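## Task

Put the 96-well plate E01 onto site 3 of carrier PC7, lying flat within the locators, with its A1 well at the corner labelled A1. Push PC7 into tracks 13-18 of the loading rails far enough that the lamp behind those tracks turns on, with the carrier sitting down in the tracks. E07 and E10 must stay in their nests, and sites 1 and 2 must stay empty. Finally release everything and move the gripper away.

## Robot and tools

ROBOT AND SCENE
One arm with six revolute joints (waist, shoulder, elbow, wrist pitch, wrist yaw, wrist roll) and a two-finger gripper. Scene frame: origin on the table surface right under the arm base, +z up, +y to the left when facing along +x. The base itself may sit slightly tilted. Three nests stand in a row beside the apron: S1 (closest to the arm) holds E07, a deep-well block; S2 holds E10, a 384-well plate; S3 holds E01, a 96-well plate. On every labelled item, well A1 lies at the labelled short end, in the corner opposite the labelled long side. Carrier PC7 sits loose on the apron in front of the rails and may be slid and squared up there; site 1 is the one beside its handle. The rails have 18 tracks, numbered on the apron, track 1 being leftmost as seen from the base. Occasional disturbances may tug a held part or shove a loose one. Very small commanded moves (a few mm) may leave the hand where it is.

TOOL execute_actions
Argument actions is a list holding zero or one item. Empty list: nothing is commanded, the current state comes back. An item with rows is a motion: rows is 1 to 15 rows, steps is 1 to 15 (default 15), each step lasting 1/30 s; one row is used per step and the final row is reused if rows run out. An item with only steps (up to 300) is a wait, counted from the previous result. Optional pictures (true/false) controls whether camera images are returned. A refused call moves nothing.

Row layout: exactly 7 numbers, each in [-1, 1]. Numbers 1-6 are joint offsets, not absolute angles, in the order waist, shoulder, elbow, wrist pitch, wrist yaw, wrist roll. They are measured from the joint angles reported in the most recent result that listed them; before any such result exists in the scene, and for any later call within the same reply, they count from where the arm is when that action begins. Every row counts from that same reference, not from the previous row. Scale: 1.0 equals 1.264 rad (waist), 1.32 (shoulder), 1.276 (elbow), 1.83 (wrist pitch), 1.686 (wrist yaw), 2.022 (wrist roll). Number 7 is the gripper opening, absolute: +1 fully open (pad gap 0.094 m), -1 closed.

Joint ranges in rad: waist -2.880 to 2.880, shoulder 0.000 to 3.142, elbow 0.000 to 3.019, wrist pitch -1.693 to 1.571, wrist yaw -1.571 to 1.571, wrist roll -2.094 to 2.094. A target over 0.019 rad beyond an end gets the call refused; true ends can differ by up to 0.019 rad either way. Targets beyond the true end are clipped there, and a line "joint sent to its limit" may appear (possibly about an earlier action); its absence proves nothing.

Motion behaviour: per step, each joint target stays within a lead of its measured angle (waist 0.264 rad, shoulder 0.32, elbow 0.276, wrist pitch 0.33, wrist yaw 0.186, wrist roll 0.522), so large moves need several actions. If the targets would move the gripper more than 70 mm from where it is, all are pulled back proportionally. All-zero offsets return the arm to the reference angles rather than freezing it, and the arm can sag under zero offsets; to hold a pose, send offsets back to the desired angles in the first call of a reply, zeros afterwards, and push further if a joint keeps falling short. The arm continues toward the last target while you think or wait, until it nearly stops or a step is HELD.

Gripping: grip_measured reports finger opening on the same scale as the command; readings may be off by about 1 mm, constantly within a scene. To hold something, keep commanding below grip_measured: roughly 0.03 below is firm, less is gentler. Pad force tops out near 50-62 N (lower on thin parts under about 2 mm), with a brief higher spike on first contact.

RESULT LINES
Joint positions / Joint velocities: six joints in order (rad, rad/s), then pad gap (m, m/s). Joint torques: total drive output per joint, with fixed offset, scale error and noise, so friction can fake or hide load. HELD marks steps where your row was partly or wholly not sent. "joint command not followed" means the clearance check altered or blocked targets (mount blocks and posts count as the arm). MOTOR HOT appears from 85 °C; at 100 °C an OVER-TEMPERATURE FAULT drops the arm and gripper until cooled, so avoid holding loads for long.

TOOL zoom_image
camera: cam_head_left, cam_head_right or cam_wrist; region: [x0, y0, x1, y1] pixels in that camera's last full image, origin top-left, at most 504 by 504. Image sizes: both head cameras 504x504 (pinhole, fx=fy about 460), cam_wrist 616x616 (fisheye).

TOOL finished_scene
scene: the current scene's number. Irreversible; the result reports success and gives the next task. Call it only after the goal holds stably.

AVOID
Dropping parts, letting items slip, slamming or hitting hard, pushing very hard, and anything leaving the table (that ends the scene). Move smoothly and economically.

Each tool is called after "Request:" in YAML: its name, and indented under it one key for each argument.

## Session

Request:
execute_actions:
  actions: []

Request:
zoom_image:
  camera: "cam_head_left"
  region: [60,130,340,400]

Scene clock: 0.00 s of 6600.00 s.
grip_measured=+1.000
Joint positions: [0.354 1.371 0.778 0.042 1.167 0.938 0.094]
Joint velocities: [ 0.005 -0.005 -0.017 -0.007 -0.007 -0.007  0.   ]
Joint torques (N m, as the arm reports them, + toward a larger angle): no reading
Motor temperatures (°C, as the motors report them): [21 22 26 23 20 22]

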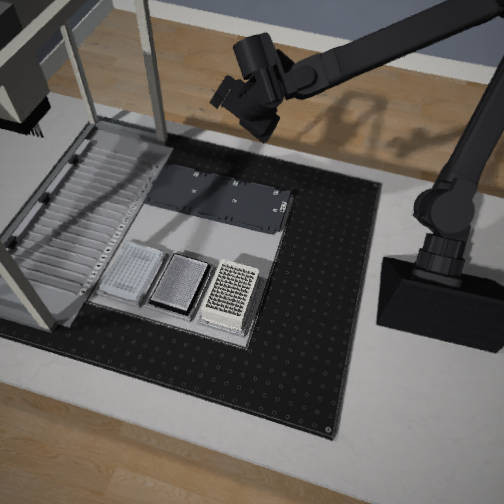

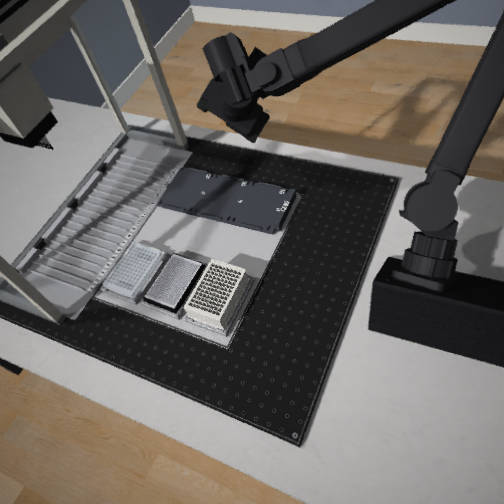

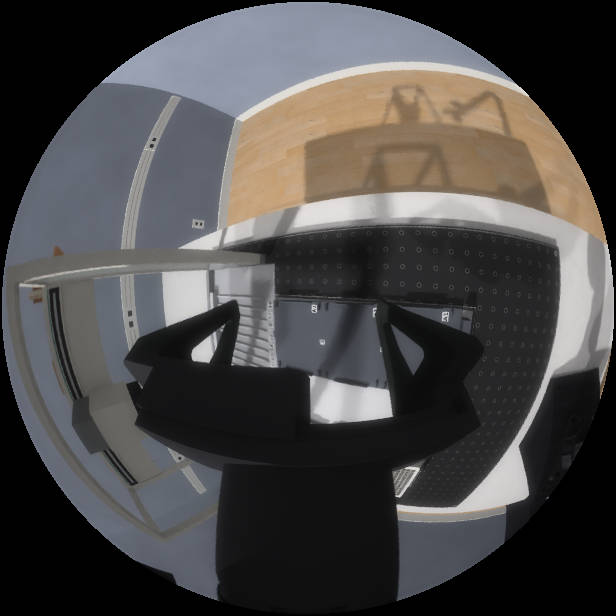

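Region (60, 130, 340, 400) of cam_head_left's 504x504 image, scaled by 1.800, with more detail than that image has; it fills the top 486 rows of this view, and the rest is white.

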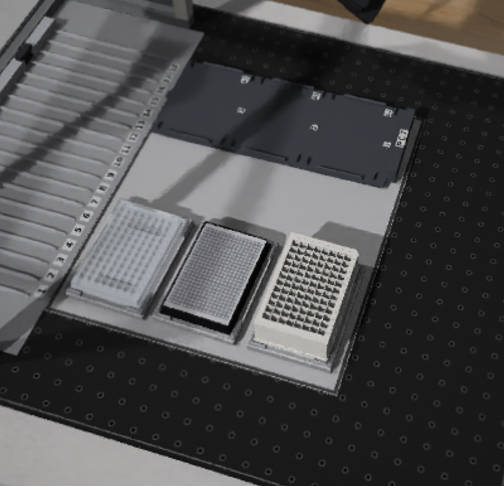

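Request:
execute_actions:
  actions:
    - {"rows":[[0.14,0.1,0.25,-0.58,-0.317,-1,1]]}
  pictures: false

Request:
execute_actions:
  actions:
    - {"steps":30}
  pictures: false

Request:
zoom_image:
  camera: "cam_head_left"
  region: [85,230,185,320]

Scene clock: 6.73 s of 6600.00 s.
grip_measured=+1.000
Joint positions: [ 0.551  1.497  1.088 -0.988  0.632 -0.334  0.094]
Joint velocities: [-0.073 -0.015 -0.002 -0.271  0.022 -2.821  0.   ]
Joint torques (N m, as the arm reports them, + toward a larger angle): [ 8.9  -5.12  8.47  0.84 -0.12 -0.01]
Motor temperatures (°C, as the motors report them): [21 22 26 23 20 22]
Steps of this call (steps 1 to 90: nothing new was sent; then 3.23 s passed at rest; steps 91 to 105: all 15 steps of this action). Readings (joint positions):
91: [0.358 1.373 0.788 0.009 1.125 0.898]
92: [0.369 1.382 0.813 -0.051 1.071 0.844]
94: [0.407 1.415 0.882 -0.174 0.952 0.728]
98: [0.504 1.485 1.055 -0.552 0.655 0.360]
105: the state above

Scene clock: 7.73 s of 6600.00 s.
grip_measured=+1.000
Joint positions: [ 0.546  1.497  1.088 -1.002  0.632 -1.075  0.094]
Joint velocities: [ 0.005 -0.015 -0.007 -0.022  0.022  0.007  0.   ]
Joint torques (N m, as the arm reports them, + toward a larger angle): [ 8.91 -4.91  8.42  0.58 -0.17 -0.09]
Motor temperatures (°C, as the motors report them): [21 22 27 23 20 22]
Steps of this call (steps 1 to 30: the robot went on to your last target). Readings (joint positions):
1: [0.549 1.497 1.088 -0.994 0.632 -0.433]
2: [0.547 1.497 1.088 -0.998 0.632 -0.532]
4: [0.546 1.497 1.088 -1.001 0.632 -0.719]
8: [0.546 1.497 1.088 -1.002 0.632 -0.931]
30: the state above

Region (85, 230, 185, 320) of cam_head_left's 504x504 image, scaled by 5.040, with more detail than that image has; it fills the top 454 rows of this view, and the rest is white.

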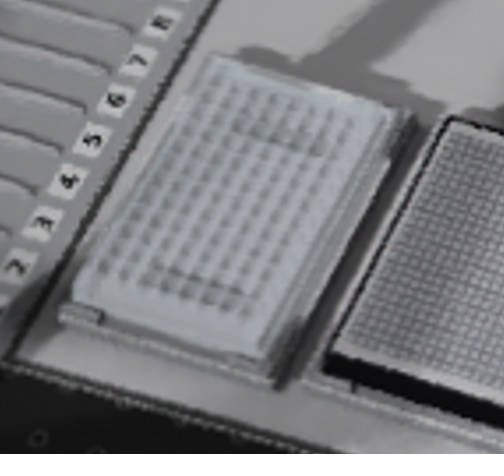

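Request:
execute_actions:
  actions:
    - {"rows":[[-0.02,0.5,0.3,0,0,-0.067,1]]}
  pictures: false

Request:
execute_actions:
  actions:
    - {"steps":15}
  pictures: false

Scene clock: 9.53 s of 6600.00 s.
grip_measured=+1.000
Joint positions: [ 0.545  2.142  1.43  -1.006  0.632 -1.183  0.094]
Joint velocities: [-0.005  0.952 -0.012 -0.007  0.022 -0.11   0.   ]
Joint torques (N m, as the arm reports them, + toward a larger angle): [ 13.92 -15.03  10.03   0.99  -0.18  -0.06]
Motor temperatures (°C, as the motors report them): [21 22 27 23 20 22]
Steps of this call (steps 1 to 15: the robot went on to your last target; steps 16 to 39: nothing new was sent; steps 40 to 54: all 15 steps of this action). Readings (joint positions):
40: [0.546 1.510 1.099 -1.005 0.632 -1.087]
41: [0.546 1.539 1.130 -1.007 0.632 -1.102]
43: [0.545 1.635 1.224 -1.007 0.632 -1.123]
47: [0.545 1.848 1.389 -1.006 0.632 -1.148]
54: the state above

Scene clock: 10.03 s of 6600.00 s.
grip_measured=+1.000
Joint positions: [ 0.541  2.168  1.431 -1.006  0.631 -1.2    0.094]
Joint velocities: [-0.005 -0.005 -0.007 -0.012 -0.022 -0.007  0.   ]
Joint torques (N m, as the arm reports them, + toward a larger angle): [ 14.02 -12.64   9.89   0.95  -0.16  -0.09]
Motor temperatures (°C, as the motors report them): [21 22 27 23 20 22]
Steps of this call (steps 1 to 15: the robot went on to your last target). Readings (joint positions):
1: [0.544 2.171 1.430 -1.006 0.632 -1.187]
2: [0.543 2.192 1.430 -1.006 0.632 -1.190]
4: [0.542 2.207 1.430 -1.006 0.631 -1.195]
8: [0.541 2.190 1.431 -1.006 0.631 -1.198]
15: the state above

Request:
execute_actions:
  actions:
    - {"rows":[[-0.015,0.025,0.045,0.01,0,-0.01,1],[-0.02,0.037,0.058,0.012,0,-0.012,1],[-0.025,0.049,0.071,0.014,0,-0.014,1],[-0.03,0.061,0.084,0.016,0,-0.016,1],[-0.035,0.073,0.097,0.018,0,-0.018,1],[-0.04,0.085,0.11,0.02,0,-0.02,1],[-0.044,0.097,0.123,0.022,0,-0.022,1],[-0.048,0.109,0.136,0.024,0,-0.024,1],[-0.051,0.12,0.149,0.026,0,-0.026,1],[-0.054,0.13,0.162,0.029,0.003,-0.027,1]]}
  pictures: false

Request:
execute_actions:
  actions:
    - {"steps":8}

Request:
zoom_image:
  camera: "cam_wrist"
  region: [190,170,430,410]

Scene clock: 12.33 s of 6600.00 s.
grip_measured=+1.000
Joint positions: [ 0.484  2.326  1.599 -0.965  0.634 -1.241  0.094]
Joint velocities: [-0.083  0.103  0.002 -0.017 -0.022  0.007  0.   ]
Joint torques (N m, as the arm reports them, + toward a larger angle): [ 17.08 -12.68   9.56   1.28  -0.09  -0.06]
Motor temperatures (°C, as the motors report them): [21 22 27 23 20 22]
Steps of this call (steps 1 to 15: the robot went on to your last target; steps 16 to 54: nothing new was sent; steps 55 to 69: all 15 steps of this action). Readings (joint positions):
55: [0.541 2.169 1.432 -1.006 0.631 -1.203]
56: [0.541 2.171 1.435 -1.006 0.631 -1.206]
58: [0.539 2.187 1.458 -1.005 0.631 -1.212]
62: [0.523 2.247 1.536 -0.988 0.631 -1.225]
69: the state above

Scene clock: 12.60 s of 6600.00 s.
grip_measured=+1.000
Joint positions: [ 0.482  2.328  1.599 -0.965  0.634 -1.245  0.094]
Joint velocities: [-0.015 -0.005  0.002 -0.002 -0.007 -0.081  0.   ]
Joint torques (N m, as the arm reports them, + toward a larger angle): [ 17.03 -12.56   9.48   1.24  -0.09  -0.08]
Motor temperatures (°C, as the motors report them): [21 22 27 23 20 22]
Steps of this call (steps 1 to 8: the robot went on to your last target). Readings (joint positions):
1: [0.482 2.328 1.599 -0.965 0.634 -1.242]
2: [0.482 2.328 1.599 -0.965 0.634 -1.243]
4: [0.482 2.328 1.599 -0.965 0.634 -1.244]
8: the state above

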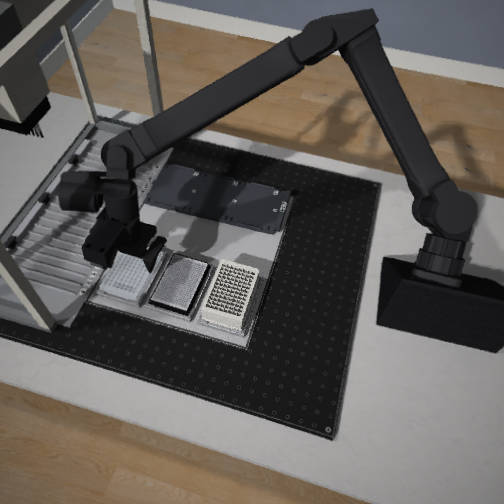

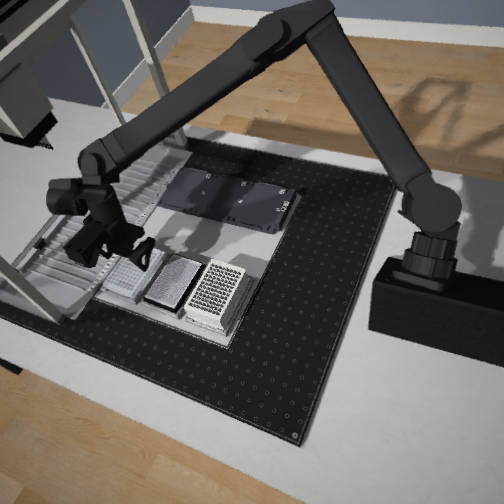

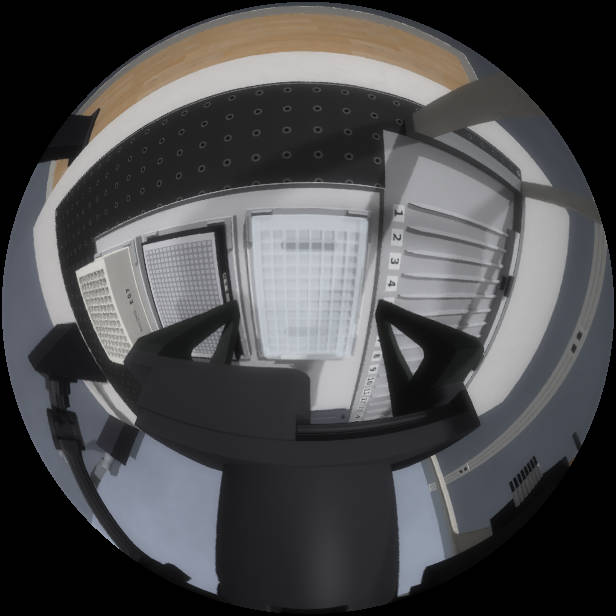

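Region (190, 170, 430, 410) of cam_wrist's 616x616 image, scaled by 2.100, with more detail than that image has.

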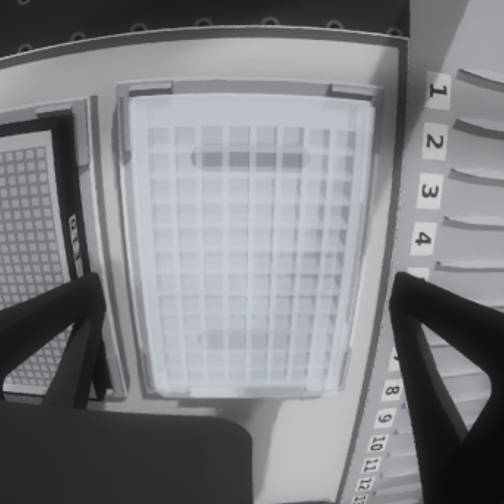

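Request:
execute_actions:
  actions:
    - {"rows":[[-0.02,0.022,0,0.012,0,-0.01,1],[-0.025,0.027,0,0.018,0,-0.014,1],[-0.03,0.032,0,0.024,0,-0.018,1],[-0.035,0.037,0,0.03,0,-0.022,1],[-0.039,0.041,0,0.036,0.003,-0.022,1],[-0.039,0.041,0,0.041,0.003,-0.022,1]]}

Request:
zoom_image:
  camera: "cam_head_right"
  region: [70,220,190,320]

Scene clock: 15.07 s of 6600.00 s.
grip_measured=+1.000
Joint positions: [ 0.445  2.361  1.599 -0.909  0.637 -1.279  0.094]
Joint velocities: [ 0.005 -0.005  0.017 -0.012  0.022 -0.022  0.   ]
Joint torques (N m, as the arm reports them, + toward a larger angle): [ 17.07 -12.     6.11   1.43  -0.1   -0.07]
Motor temperatures (°C, as the motors report them): [22 22 27 23 20 22]
Steps of this call (steps 1 to 15: the robot went on to your last target; steps 16 to 59: nothing new was sent; steps 60 to 74: all 15 steps of this action). Readings (joint positions):
60: [0.482 2.328 1.599 -0.965 0.634 -1.248]
61: [0.481 2.329 1.599 -0.962 0.634 -1.251]
63: [0.478 2.332 1.599 -0.947 0.634 -1.260]
67: [0.462 2.346 1.599 -0.914 0.636 -1.272]
74: the state above

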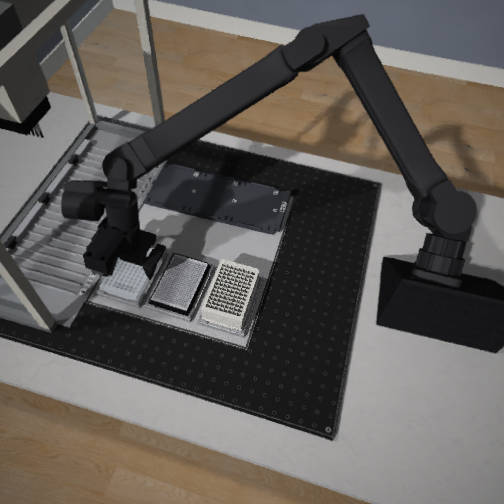

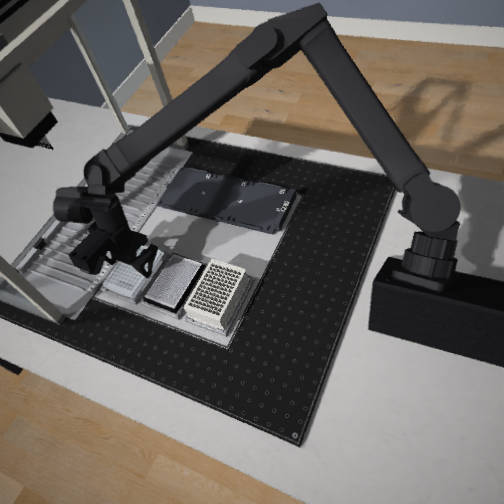

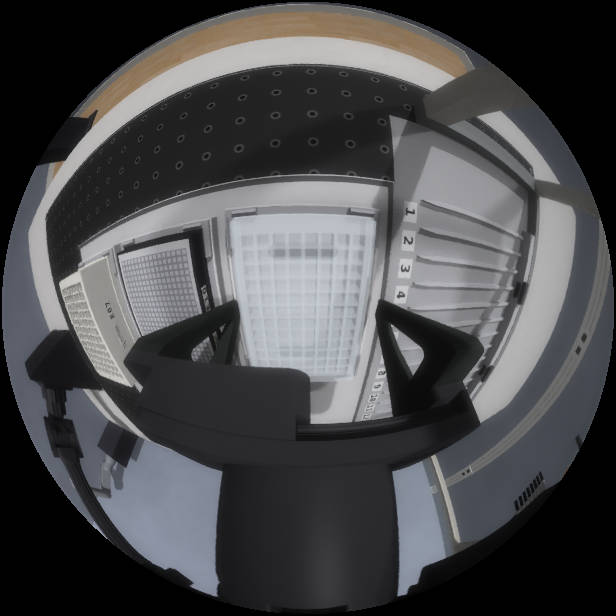

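Region (70, 220, 190, 320) of cam_head_right's 504x504 image, scaled by 4.200, with more detail than that image has.

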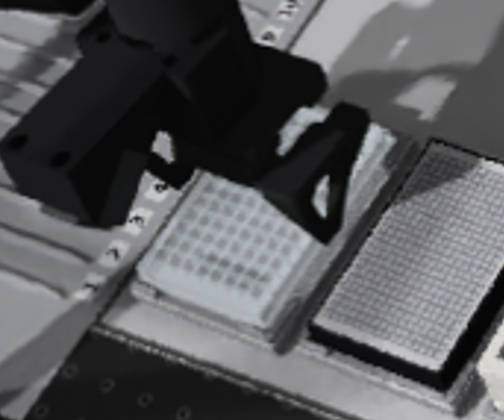

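Request:
execute_actions:
  actions:
    - {"rows":[[0,0,-0.017,0,0,0,1],[0,0,-0.017,0,0,0,1],[0,0,-0.017,0,0,0,1],[-0.023,0,-0.017,0,0,-0.012,1]]}

Request:
zoom_image:
  camera: "cam_head_right"
  region: [70,220,190,320]

Request:
zoom_image:
  camera: "cam_wrist"
  region: [190,170,430,410]

Scene clock: 17.63 s of 6600.00 s.
grip_measured=+1.000
Joint positions: [ 0.437  2.361  1.588 -0.909  0.637 -1.294  0.094]
Joint velocities: [-0.005 -0.015  0.012 -0.017 -0.051 -0.037  0.   ]
Joint torques (N m, as the arm reports them, + toward a larger angle): [ 16.1  -13.53   5.04   0.78  -0.19  -0.09]
Motor temperatures (°C, as the motors report them): [22 22 27 23 20 22]
Steps of this call (steps 1 to 15: the robot went on to your last target; steps 16 to 62: nothing new was sent; steps 63 to 77: all 15 steps of this action). Readings (joint positions):
63: [0.445 2.361 1.598 -0.909 0.637 -1.281]
64: [0.445 2.361 1.596 -0.909 0.637 -1.281]
66: [0.445 2.361 1.593 -0.909 0.637 -1.283]
70: [0.442 2.361 1.588 -0.909 0.637 -1.290]
77: the state above

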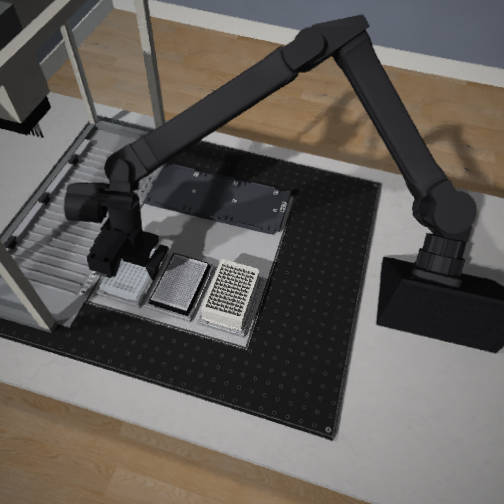

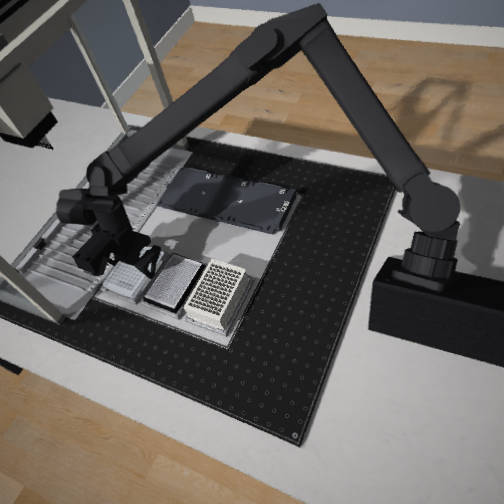

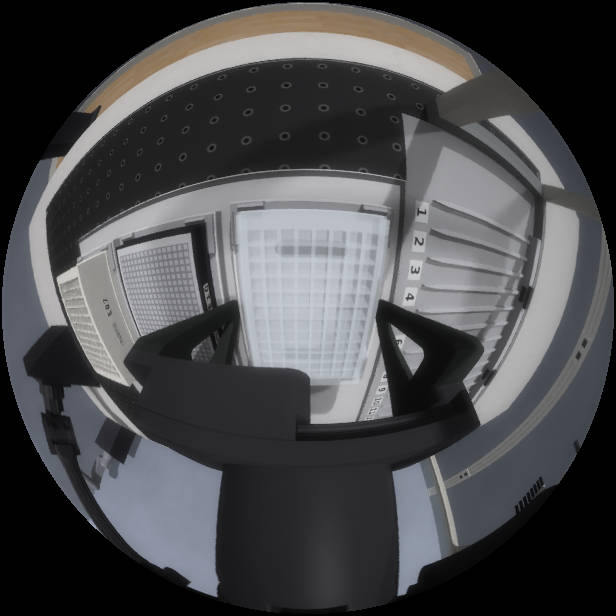

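Region (70, 220, 190, 320) of cam_head_right's 504x504 image, scaled by 4.200, with more detail than that image has.

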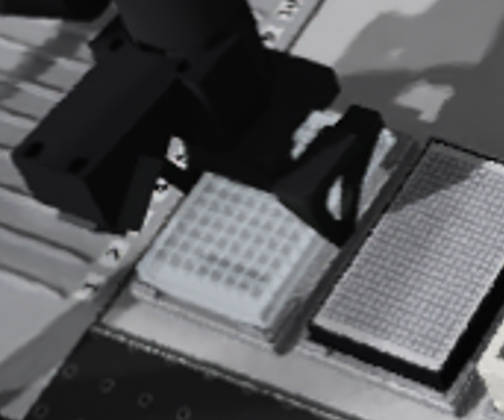

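Region (190, 170, 430, 410) of cam_wrist's 616x616 image, scaled by 2.100, with more detail than that image has.

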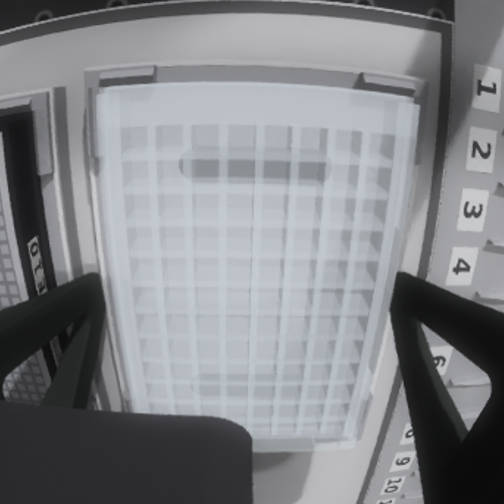

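Request:
execute_actions:
  actions:
    - {"rows":[[-0.021,0,0,0.016,0,0,1],[-0.021,0,0,0.016,0,0,1],[-0.021,0,0,0.016,0,0,1],[-0.021,0,0,0.016,0,0,1],[-0.021,0,0,0.016,0,0,1],[-0.021,0,0,0.016,0,0,1],[-0.021,0,0,0.016,0,0,1],[-0.021,0,0,0.016,0,0,1],[-0.021,0,0,0.016,0,0,0.92],[-0.021,0,0,0.016,0,0,0.85],[-0.01,0,0,0.01,0,0,0.8],[-0.01,0,0,0.01,0,0,0.76],[-0.01,0,0,0.01,0,0,0.7]]}

Request:
zoom_image:
  camera: "cam_head_right"
  region: [100,230,180,310]

Scene clock: 20.30 s of 6600.00 s.
grip_measured=+0.744
Joint positions: [ 0.436  2.361  1.588 -0.9    0.637 -1.295  0.082]
Joint velocities: [ 0.005  0.005  0.007 -0.017  0.037  0.095  0.   ]
Joint torques (N m, as the arm reports them, + toward a larger angle): [ 16.94 -13.8    5.94   1.1   -0.19   0.03]
Motor temperatures (°C, as the motors report them): [22 22 27 23 20 22]
Steps of this call (steps 1 to 15: the robot went on to your last target; steps 16 to 65: nothing new was sent; steps 66 to 80: all 15 steps of this action). Readings (joint positions):
66: [0.437 2.361 1.588 -0.908 0.637 -1.295]
67: [0.437 2.361 1.588 -0.904 0.637 -1.295]
69: [0.436 2.361 1.588 -0.901 0.637 -1.295]
73: [0.436 2.361 1.588 -0.900 0.637 -1.295]
80: the state above

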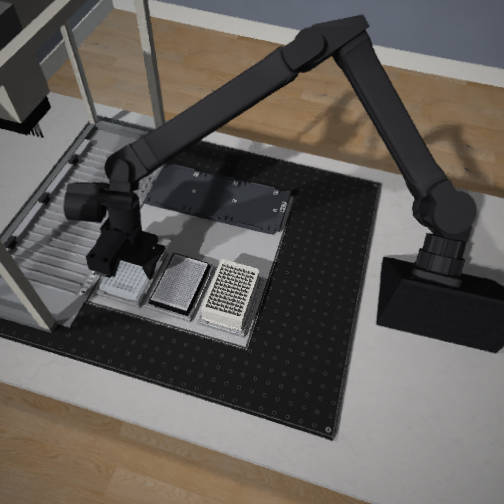

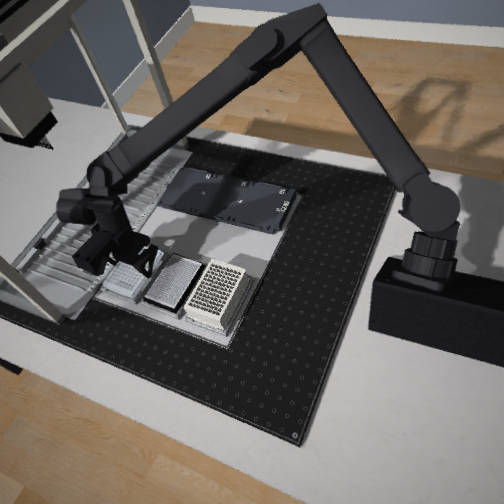

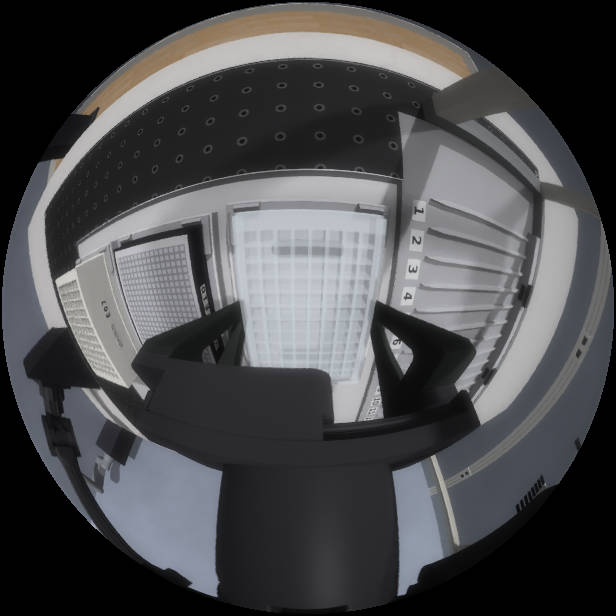

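Region (100, 230, 180, 310) of cam_head_right's 504x504 image, scaled by 6.300, with more detail than that image has.

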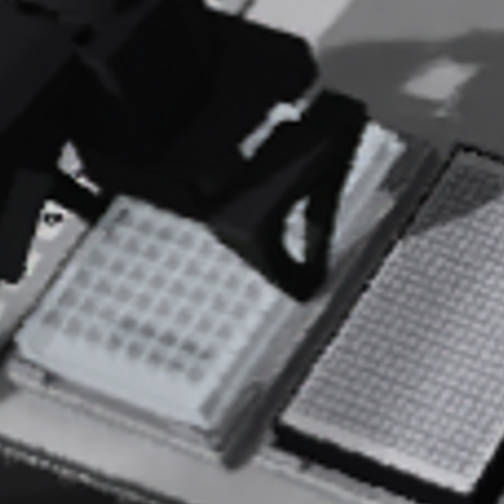

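Request:
execute_actions:
  actions:
    - {"rows":[[0.01,-0.015,0.01,0,0,0,0.69],[0.015,-0.02,0.01,0,0,0,0.69],[0.02,-0.025,0.01,-0.01,0,0.008,0.69],[0.026,-0.031,0.01,-0.014,0,0.012,0.69],[0.032,-0.037,0.01,-0.02,0,0.017,0.69],[0.037,-0.042,0.01,-0.027,0,0.022,0.69],[0.042,-0.047,0.01,-0.034,0,0.027,0.69],[0.042,-0.047,0.01,-0.041,0,0.03,0.69],[0.042,-0.047,0.01,-0.047,0,0.03,0.69]]}

Scene clock: 24.67 s of 6600.00 s.
grip_measured=+0.744
Joint positions: [ 0.48   2.315  1.588 -0.969  0.636 -1.25   0.082]
Joint velocities: [ 0.054 -0.044 -0.012 -0.012 -0.037  0.007  0.001]
Joint torques (N m, as the arm reports them, + toward a larger angle): [ 18.05 -14.3    7.41   0.2   -0.18   0.09]
Motor temperatures (°C, as the motors report them): [22 22 27 23 20 22]
Steps of this call (steps 1 to 15: the robot went on to your last target; steps 16 to 90: nothing new was sent; then 0.87 s passed at rest; steps 91 to 105: all 15 steps of this action). Readings (joint positions):
91: [0.436 2.361 1.588 -0.900 0.637 -1.295]
92: [0.436 2.361 1.588 -0.900 0.637 -1.295]
94: [0.437 2.360 1.588 -0.902 0.637 -1.292]
98: [0.449 2.346 1.588 -0.932 0.636 -1.273]
105: the state above

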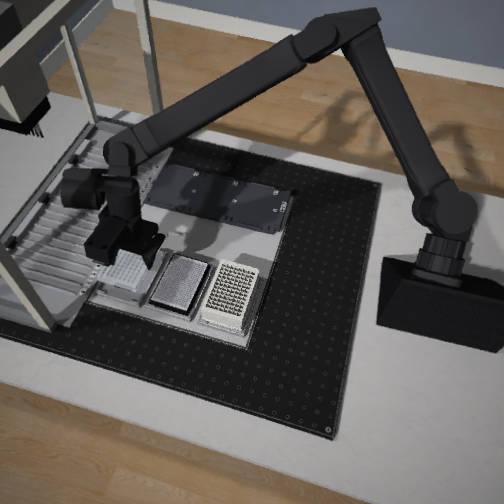

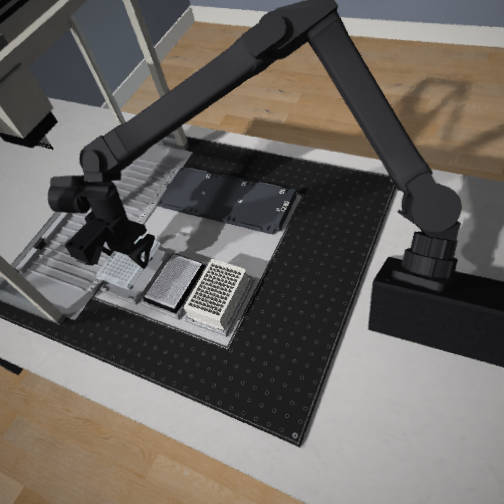

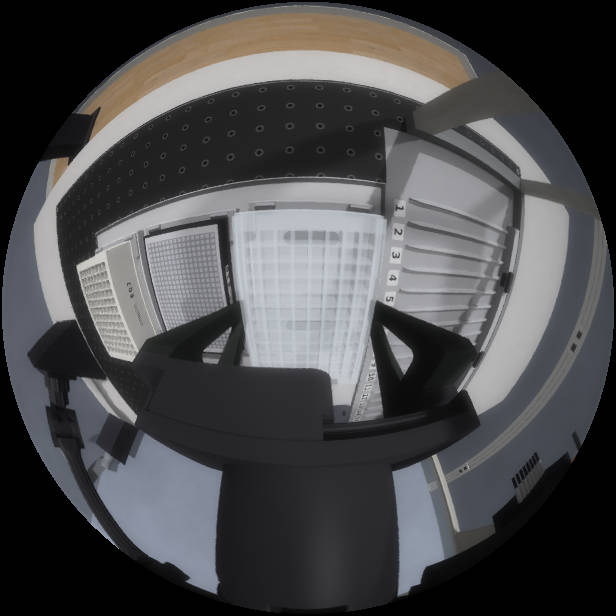

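Request:
execute_actions:
  actions:
    - {"rows":[[0,-0.025,0,0,0,-0.01,0.69],[-0.015,-0.045,-0.005,0,0,-0.02,0.69],[-0.03,-0.065,-0.01,0,0,-0.035,0.69],[-0.05,-0.085,-0.016,0,0,-0.05,0.69],[-0.07,-0.105,-0.022,0,0,-0.065,0.69],[-0.09,-0.125,-0.028,0,0,-0.08,0.69],[-0.11,-0.145,-0.034,0,0,-0.095,0.69],[-0.13,-0.165,-0.04,0,0,-0.11,0.69],[-0.15,-0.185,-0.046,0,0,-0.125,0.69],[-0.17,-0.205,-0.052,0,0,-0.14,0.69],[-0.19,-0.225,-0.058,0,0,-0.155,0.69],[-0.205,-0.24,-0.064,0,0,-0.165,0.69],[-0.22,-0.255,-0.07,0,0,-0.175,0.69],[-0.23,-0.265,-0.075,0,0,-0.185,0.69],[-0.24,-0.272,-0.08,0,0,-0.19,0.69]]}
  pictures: false

Request:
execute_actions:
  actions:
    - {"steps":18}

Scene clock: 27.67 s of 6600.00 s.
grip_measured=+0.744
Joint positions: [ 0.303  2.083  1.534 -0.97   0.636 -1.463  0.082]
Joint velocities: [-0.698 -0.698 -0.173  0.022 -0.081 -0.623  0.001]
Joint torques (N m, as the arm reports them, + toward a larger angle): [ 14.73 -14.14   4.72   0.84  -0.18  -0.07]
Motor temperatures (°C, as the motors report them): [22 23 27 23 20 22]
Steps of this call (steps 1 to 15: the robot went on to your last target; steps 16 to 75: nothing new was sent; steps 76 to 90: all 15 steps of this action). Readings (joint positions):
76: [0.482 2.313 1.588 -0.970 0.636 -1.246]
77: [0.482 2.311 1.588 -0.970 0.636 -1.252]
79: [0.478 2.298 1.582 -0.970 0.636 -1.277]
83: [0.442 2.236 1.560 -0.970 0.636 -1.338]
90: the state above

Scene clock: 28.27 s of 6600.00 s.
grip_measured=+0.744
Joint positions: [ 0.163  1.936  1.495 -0.97   0.639 -1.622  0.082]
Joint velocities: [ 0.015 -0.015 -0.007 -0.007 -0.095  0.007 -0.002]
Joint torques (N m, as the arm reports them, + toward a larger angle): [ 17.11 -10.73   5.28   0.79  -0.29  -0.06]
Motor temperatures (°C, as the motors report them): [22 23 27 23 20 22]
Steps of this call (steps 1 to 18: the robot went on to your last target). Readings (joint positions):
1: [0.279 2.058 1.528 -0.970 0.636 -1.485]
2: [0.253 2.032 1.520 -0.970 0.636 -1.509]
4: [0.204 1.986 1.508 -0.970 0.636 -1.550]
8: [0.146 1.937 1.506 -0.970 0.640 -1.594]
18: the state above

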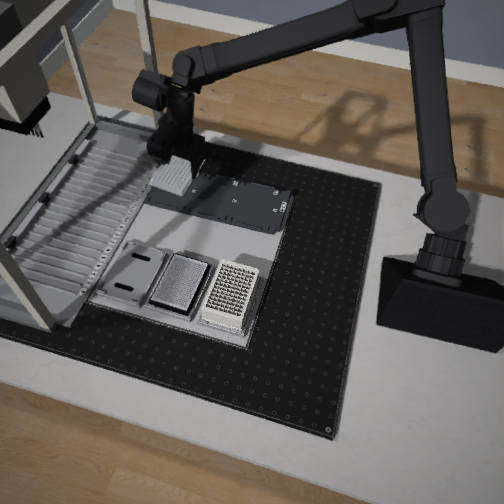

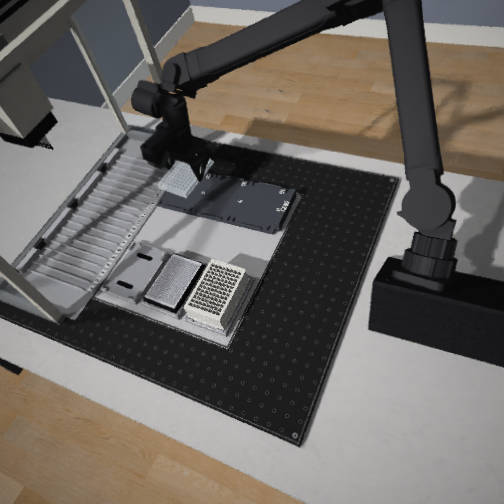

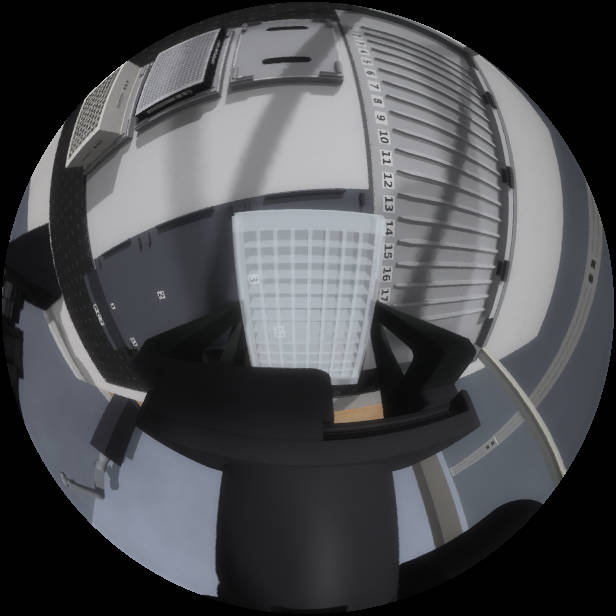

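Request:
execute_actions:
  actions:
    - {"rows":[[-0.02,0.025,0,0,0,-0.02,0.69],[-0.02,0.033,0,0,0,-0.03,0.69],[-0.02,0.041,0,0,0,-0.04,0.69],[-0.02,0.049,0,0,0,-0.04,0.69]]}

Request:
zoom_image:
  camera: "cam_wrist"
  region: [190,170,430,410]

Scene clock: 31.90 s of 6600.00 s.
grip_measured=+0.744
Joint positions: [ 0.156  1.987  1.495 -0.97   0.639 -1.691  0.082]
Joint velocities: [-0.005 -0.015  0.007 -0.007 -0.022 -0.022  0.   ]
Joint torques (N m, as the arm reports them, + toward a larger angle): [ 14.68 -11.46   5.75   0.74  -0.19  -0.07]
Motor temperatures (°C, as the motors report them): [22 23 27 23 20 22]
Steps of this call (steps 1 to 15: the robot went on to your last target; steps 16 to 90: nothing new was sent; then 0.13 s passed at rest; steps 91 to 105: all 15 steps of this action). Readings (joint positions):
91: [0.163 1.936 1.495 -0.970 0.639 -1.630]
92: [0.163 1.937 1.495 -0.970 0.639 -1.637]
94: [0.161 1.944 1.495 -0.970 0.639 -1.657]
98: [0.157 1.970 1.495 -0.970 0.639 -1.679]
105: the state above

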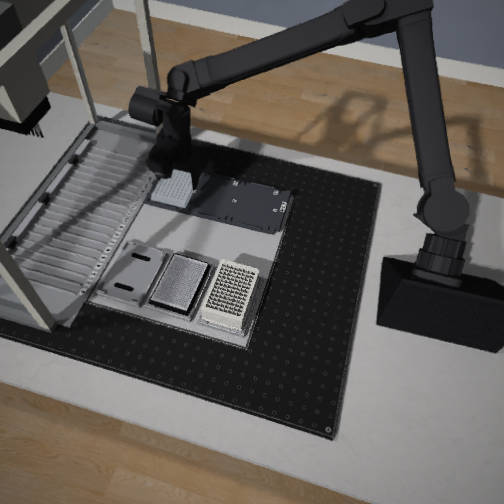

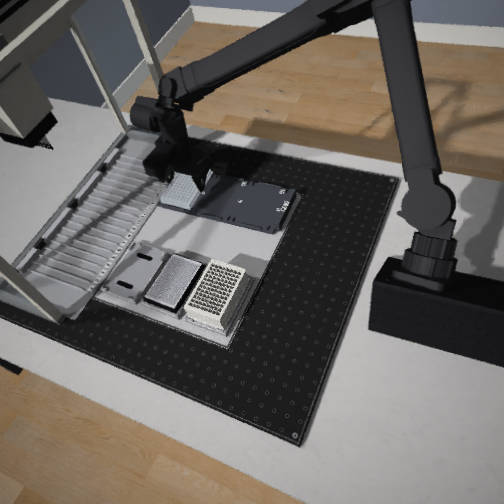

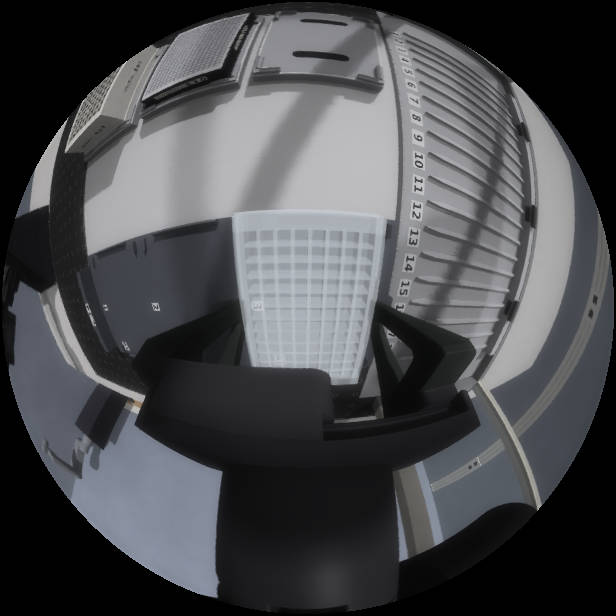

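Region (190, 170, 430, 410) of cam_wrist's 616x616 image, scaled by 2.100, with more detail than that image has.

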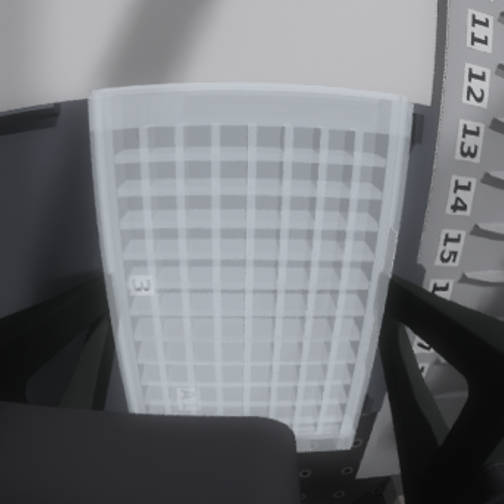

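Request:
execute_actions:
  actions:
    - {"rows":[[0,0,0.055,0,0,0,0.69],[-0.0225,0.03,0.055,0,0,-0.011,0.69]]}

Request:
zoom_image:
  camera: "cam_wrist"
  region: [190,170,430,410]

Scene clock: 34.30 s of 6600.00 s.
grip_measured=+0.744
Joint positions: [ 0.145  2.     1.527 -0.97   0.639 -1.704  0.082]
Joint velocities: [-0.005 -0.005  0.002  0.002  0.022 -0.081  0.   ]
Joint torques (N m, as the arm reports them, + toward a larger angle): [ 14.9  -10.7    9.09   0.67  -0.2   -0.09]
Motor temperatures (°C, as the motors report them): [22 23 27 23 20 22]
Steps of this call (steps 1 to 15: the robot went on to your last target; steps 16 to 57: nothing new was sent; steps 58 to 72: all 15 steps of this action). Readings (joint positions):
58: [0.156 1.987 1.497 -0.970 0.639 -1.694]
59: [0.156 1.990 1.501 -0.970 0.639 -1.696]
61: [0.154 1.995 1.516 -0.970 0.639 -1.699]
65: [0.148 2.000 1.527 -0.970 0.639 -1.702]
72: the state above

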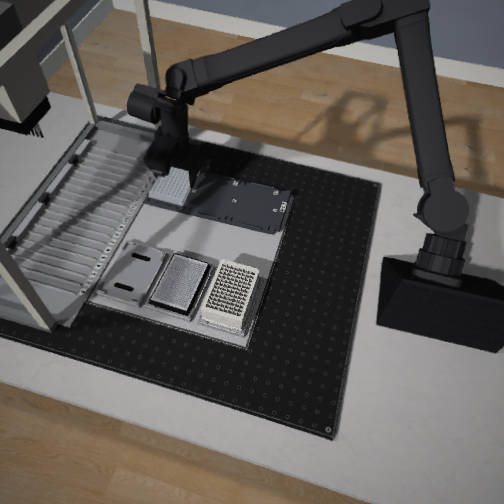

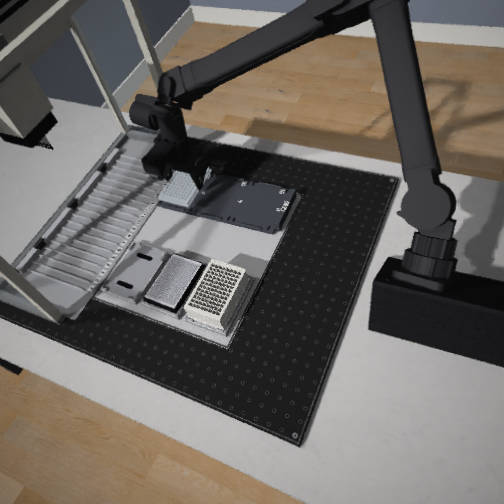

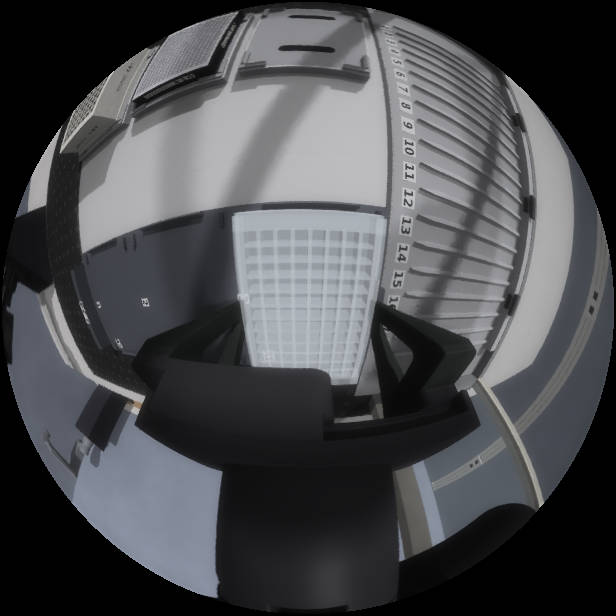

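Region (190, 170, 430, 410) of cam_wrist's 616x616 image, scaled by 2.100, with more detail than that image has.

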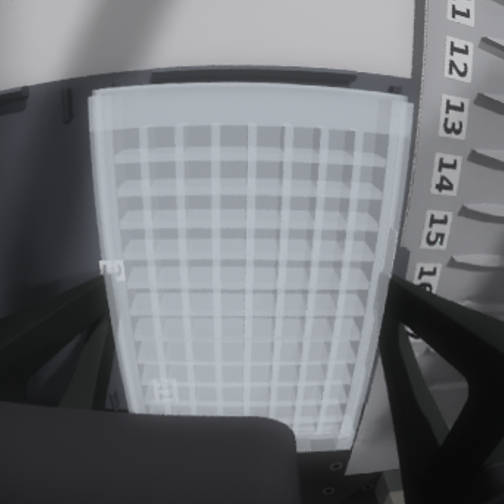

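Request:
execute_actions:
  actions:
    - {"rows":[[-0.02,0.029,0,0.017,0,-0.017,0.69]]}

Request:
zoom_image:
  camera: "cam_wrist"
  region: [190,170,430,410]

Scene clock: 37.27 s of 6600.00 s.
grip_measured=+0.744
Joint positions: [ 0.139  2.014  1.527 -0.955  0.639 -1.728  0.082]
Joint velocities: [ 0.005 -0.005  0.002 -0.002 -0.037 -0.037  0.   ]
Joint torques (N m, as the arm reports them, + toward a larger angle): [ 15.12 -11.04   5.79   1.22  -0.2   -0.1 ]
Motor temperatures (°C, as the motors report them): [22 23 27 23 20 22]
Steps of this call (steps 1 to 15: the robot went on to your last target; steps 16 to 74: nothing new was sent; steps 75 to 89: all 15 steps of this action). Readings (joint positions):
75: [0.145 2.001 1.527 -0.968 0.639 -1.709]
76: [0.144 2.002 1.527 -0.964 0.639 -1.713]
78: [0.143 2.005 1.527 -0.958 0.639 -1.719]
82: [0.139 2.013 1.527 -0.957 0.639 -1.725]
89: the state above

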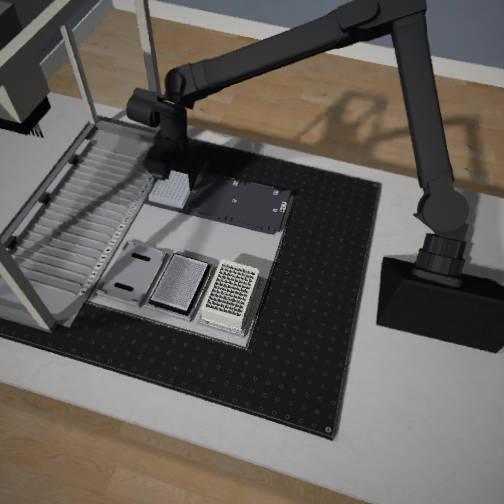

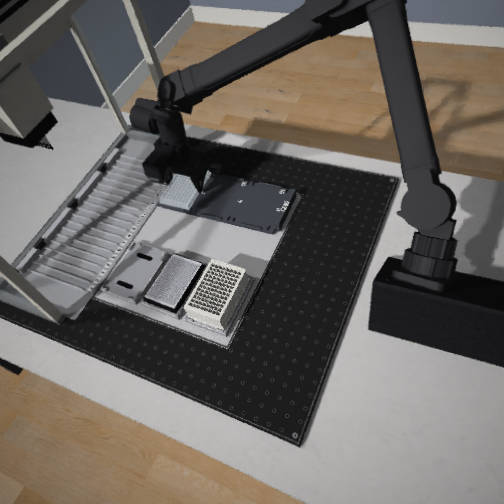

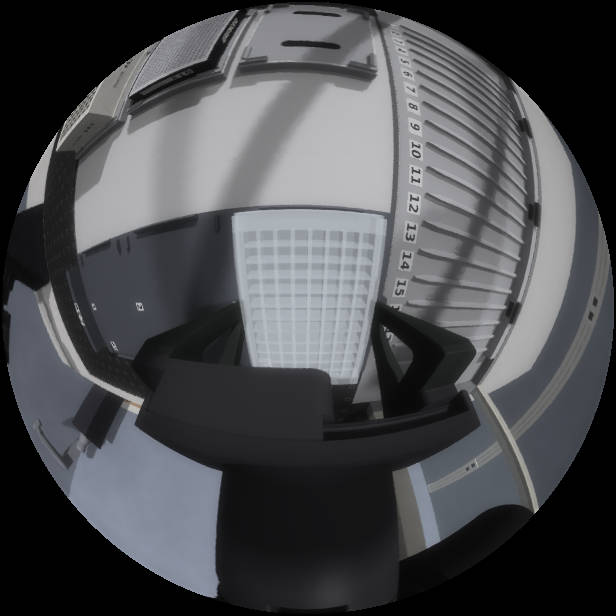

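Region (190, 170, 430, 410) of cam_wrist's 616x616 image, scaled by 2.100, with more detail than that image has.

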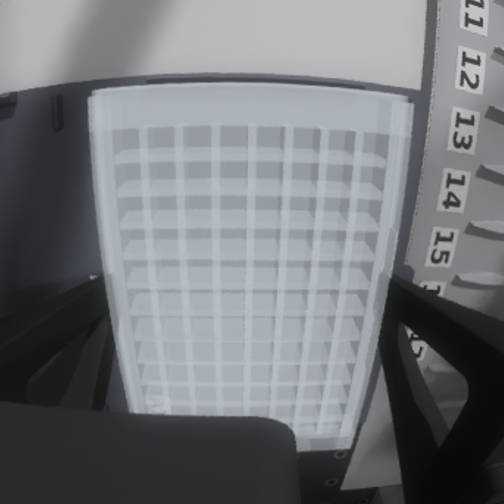

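Request:
execute_actions:
  actions:
    - {"rows":[[-0.0225,0,0,0.018,0,-0.009,0.69],[-0.0225,0.027,0,0.018,0,-0.009,0.69]]}

Request:
zoom_image:
  camera: "cam_wrist"
  region: [190,170,430,410]

Scene clock: 39.50 s of 6600.00 s.
grip_measured=+0.744
Joint positions: [ 0.133  2.019  1.527 -0.941  0.639 -1.735  0.082]
Joint velocities: [-0.005 -0.005  0.002  0.022  0.022  0.007  0.   ]
Joint torques (N m, as the arm reports them, + toward a larger angle): [ 14.67 -10.6    5.72   1.33  -0.19  -0.11]
Motor temperatures (°C, as the motors report them): [22 23 27 23 20 22]
Steps of this call (steps 1 to 15: the robot went on to your last target; steps 16 to 52: nothing new was sent; steps 53 to 67: all 15 steps of this action). Readings (joint positions):
53: [0.138 2.014 1.527 -0.952 0.639 -1.729]
54: [0.138 2.015 1.527 -0.948 0.639 -1.731]
56: [0.135 2.016 1.527 -0.941 0.639 -1.734]
60: [0.133 2.019 1.527 -0.941 0.639 -1.735]
67: the state above

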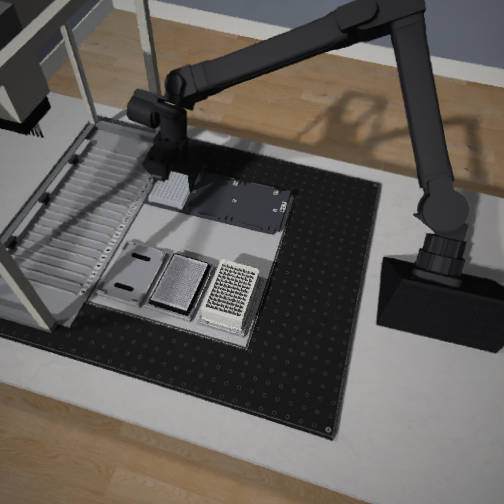

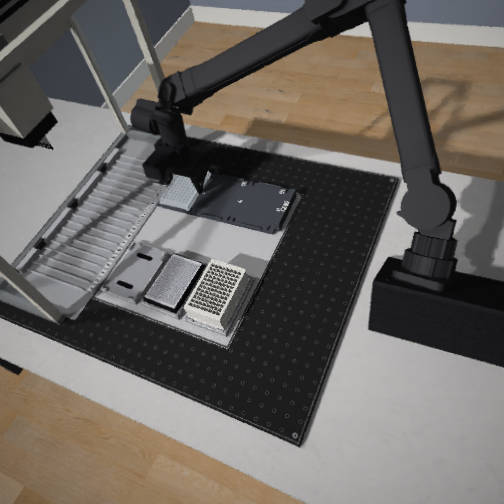

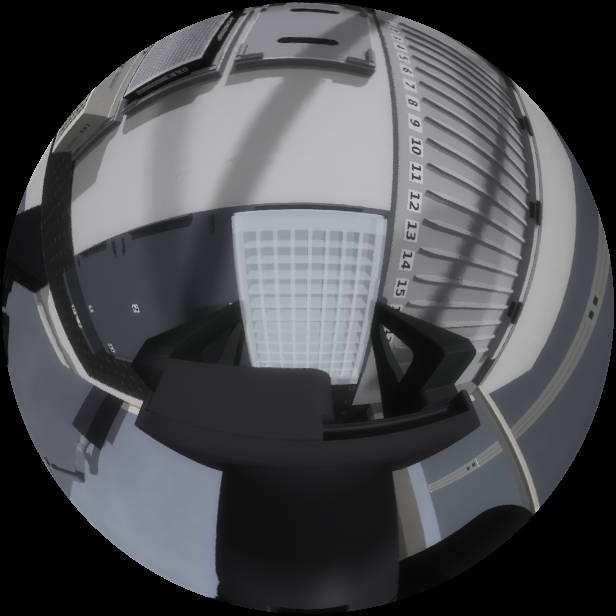

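Region (190, 170, 430, 410) of cam_wrist's 616x616 image, scaled by 2.100, with more detail than that image has.

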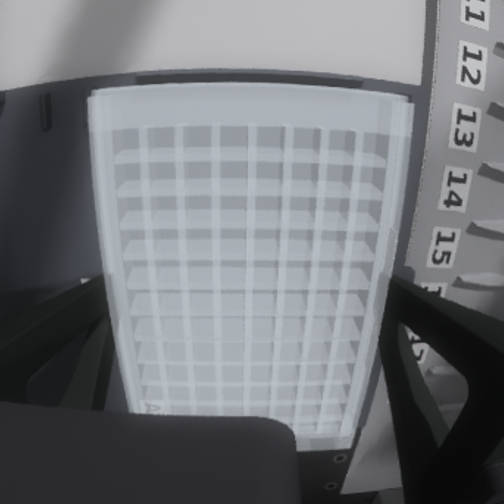

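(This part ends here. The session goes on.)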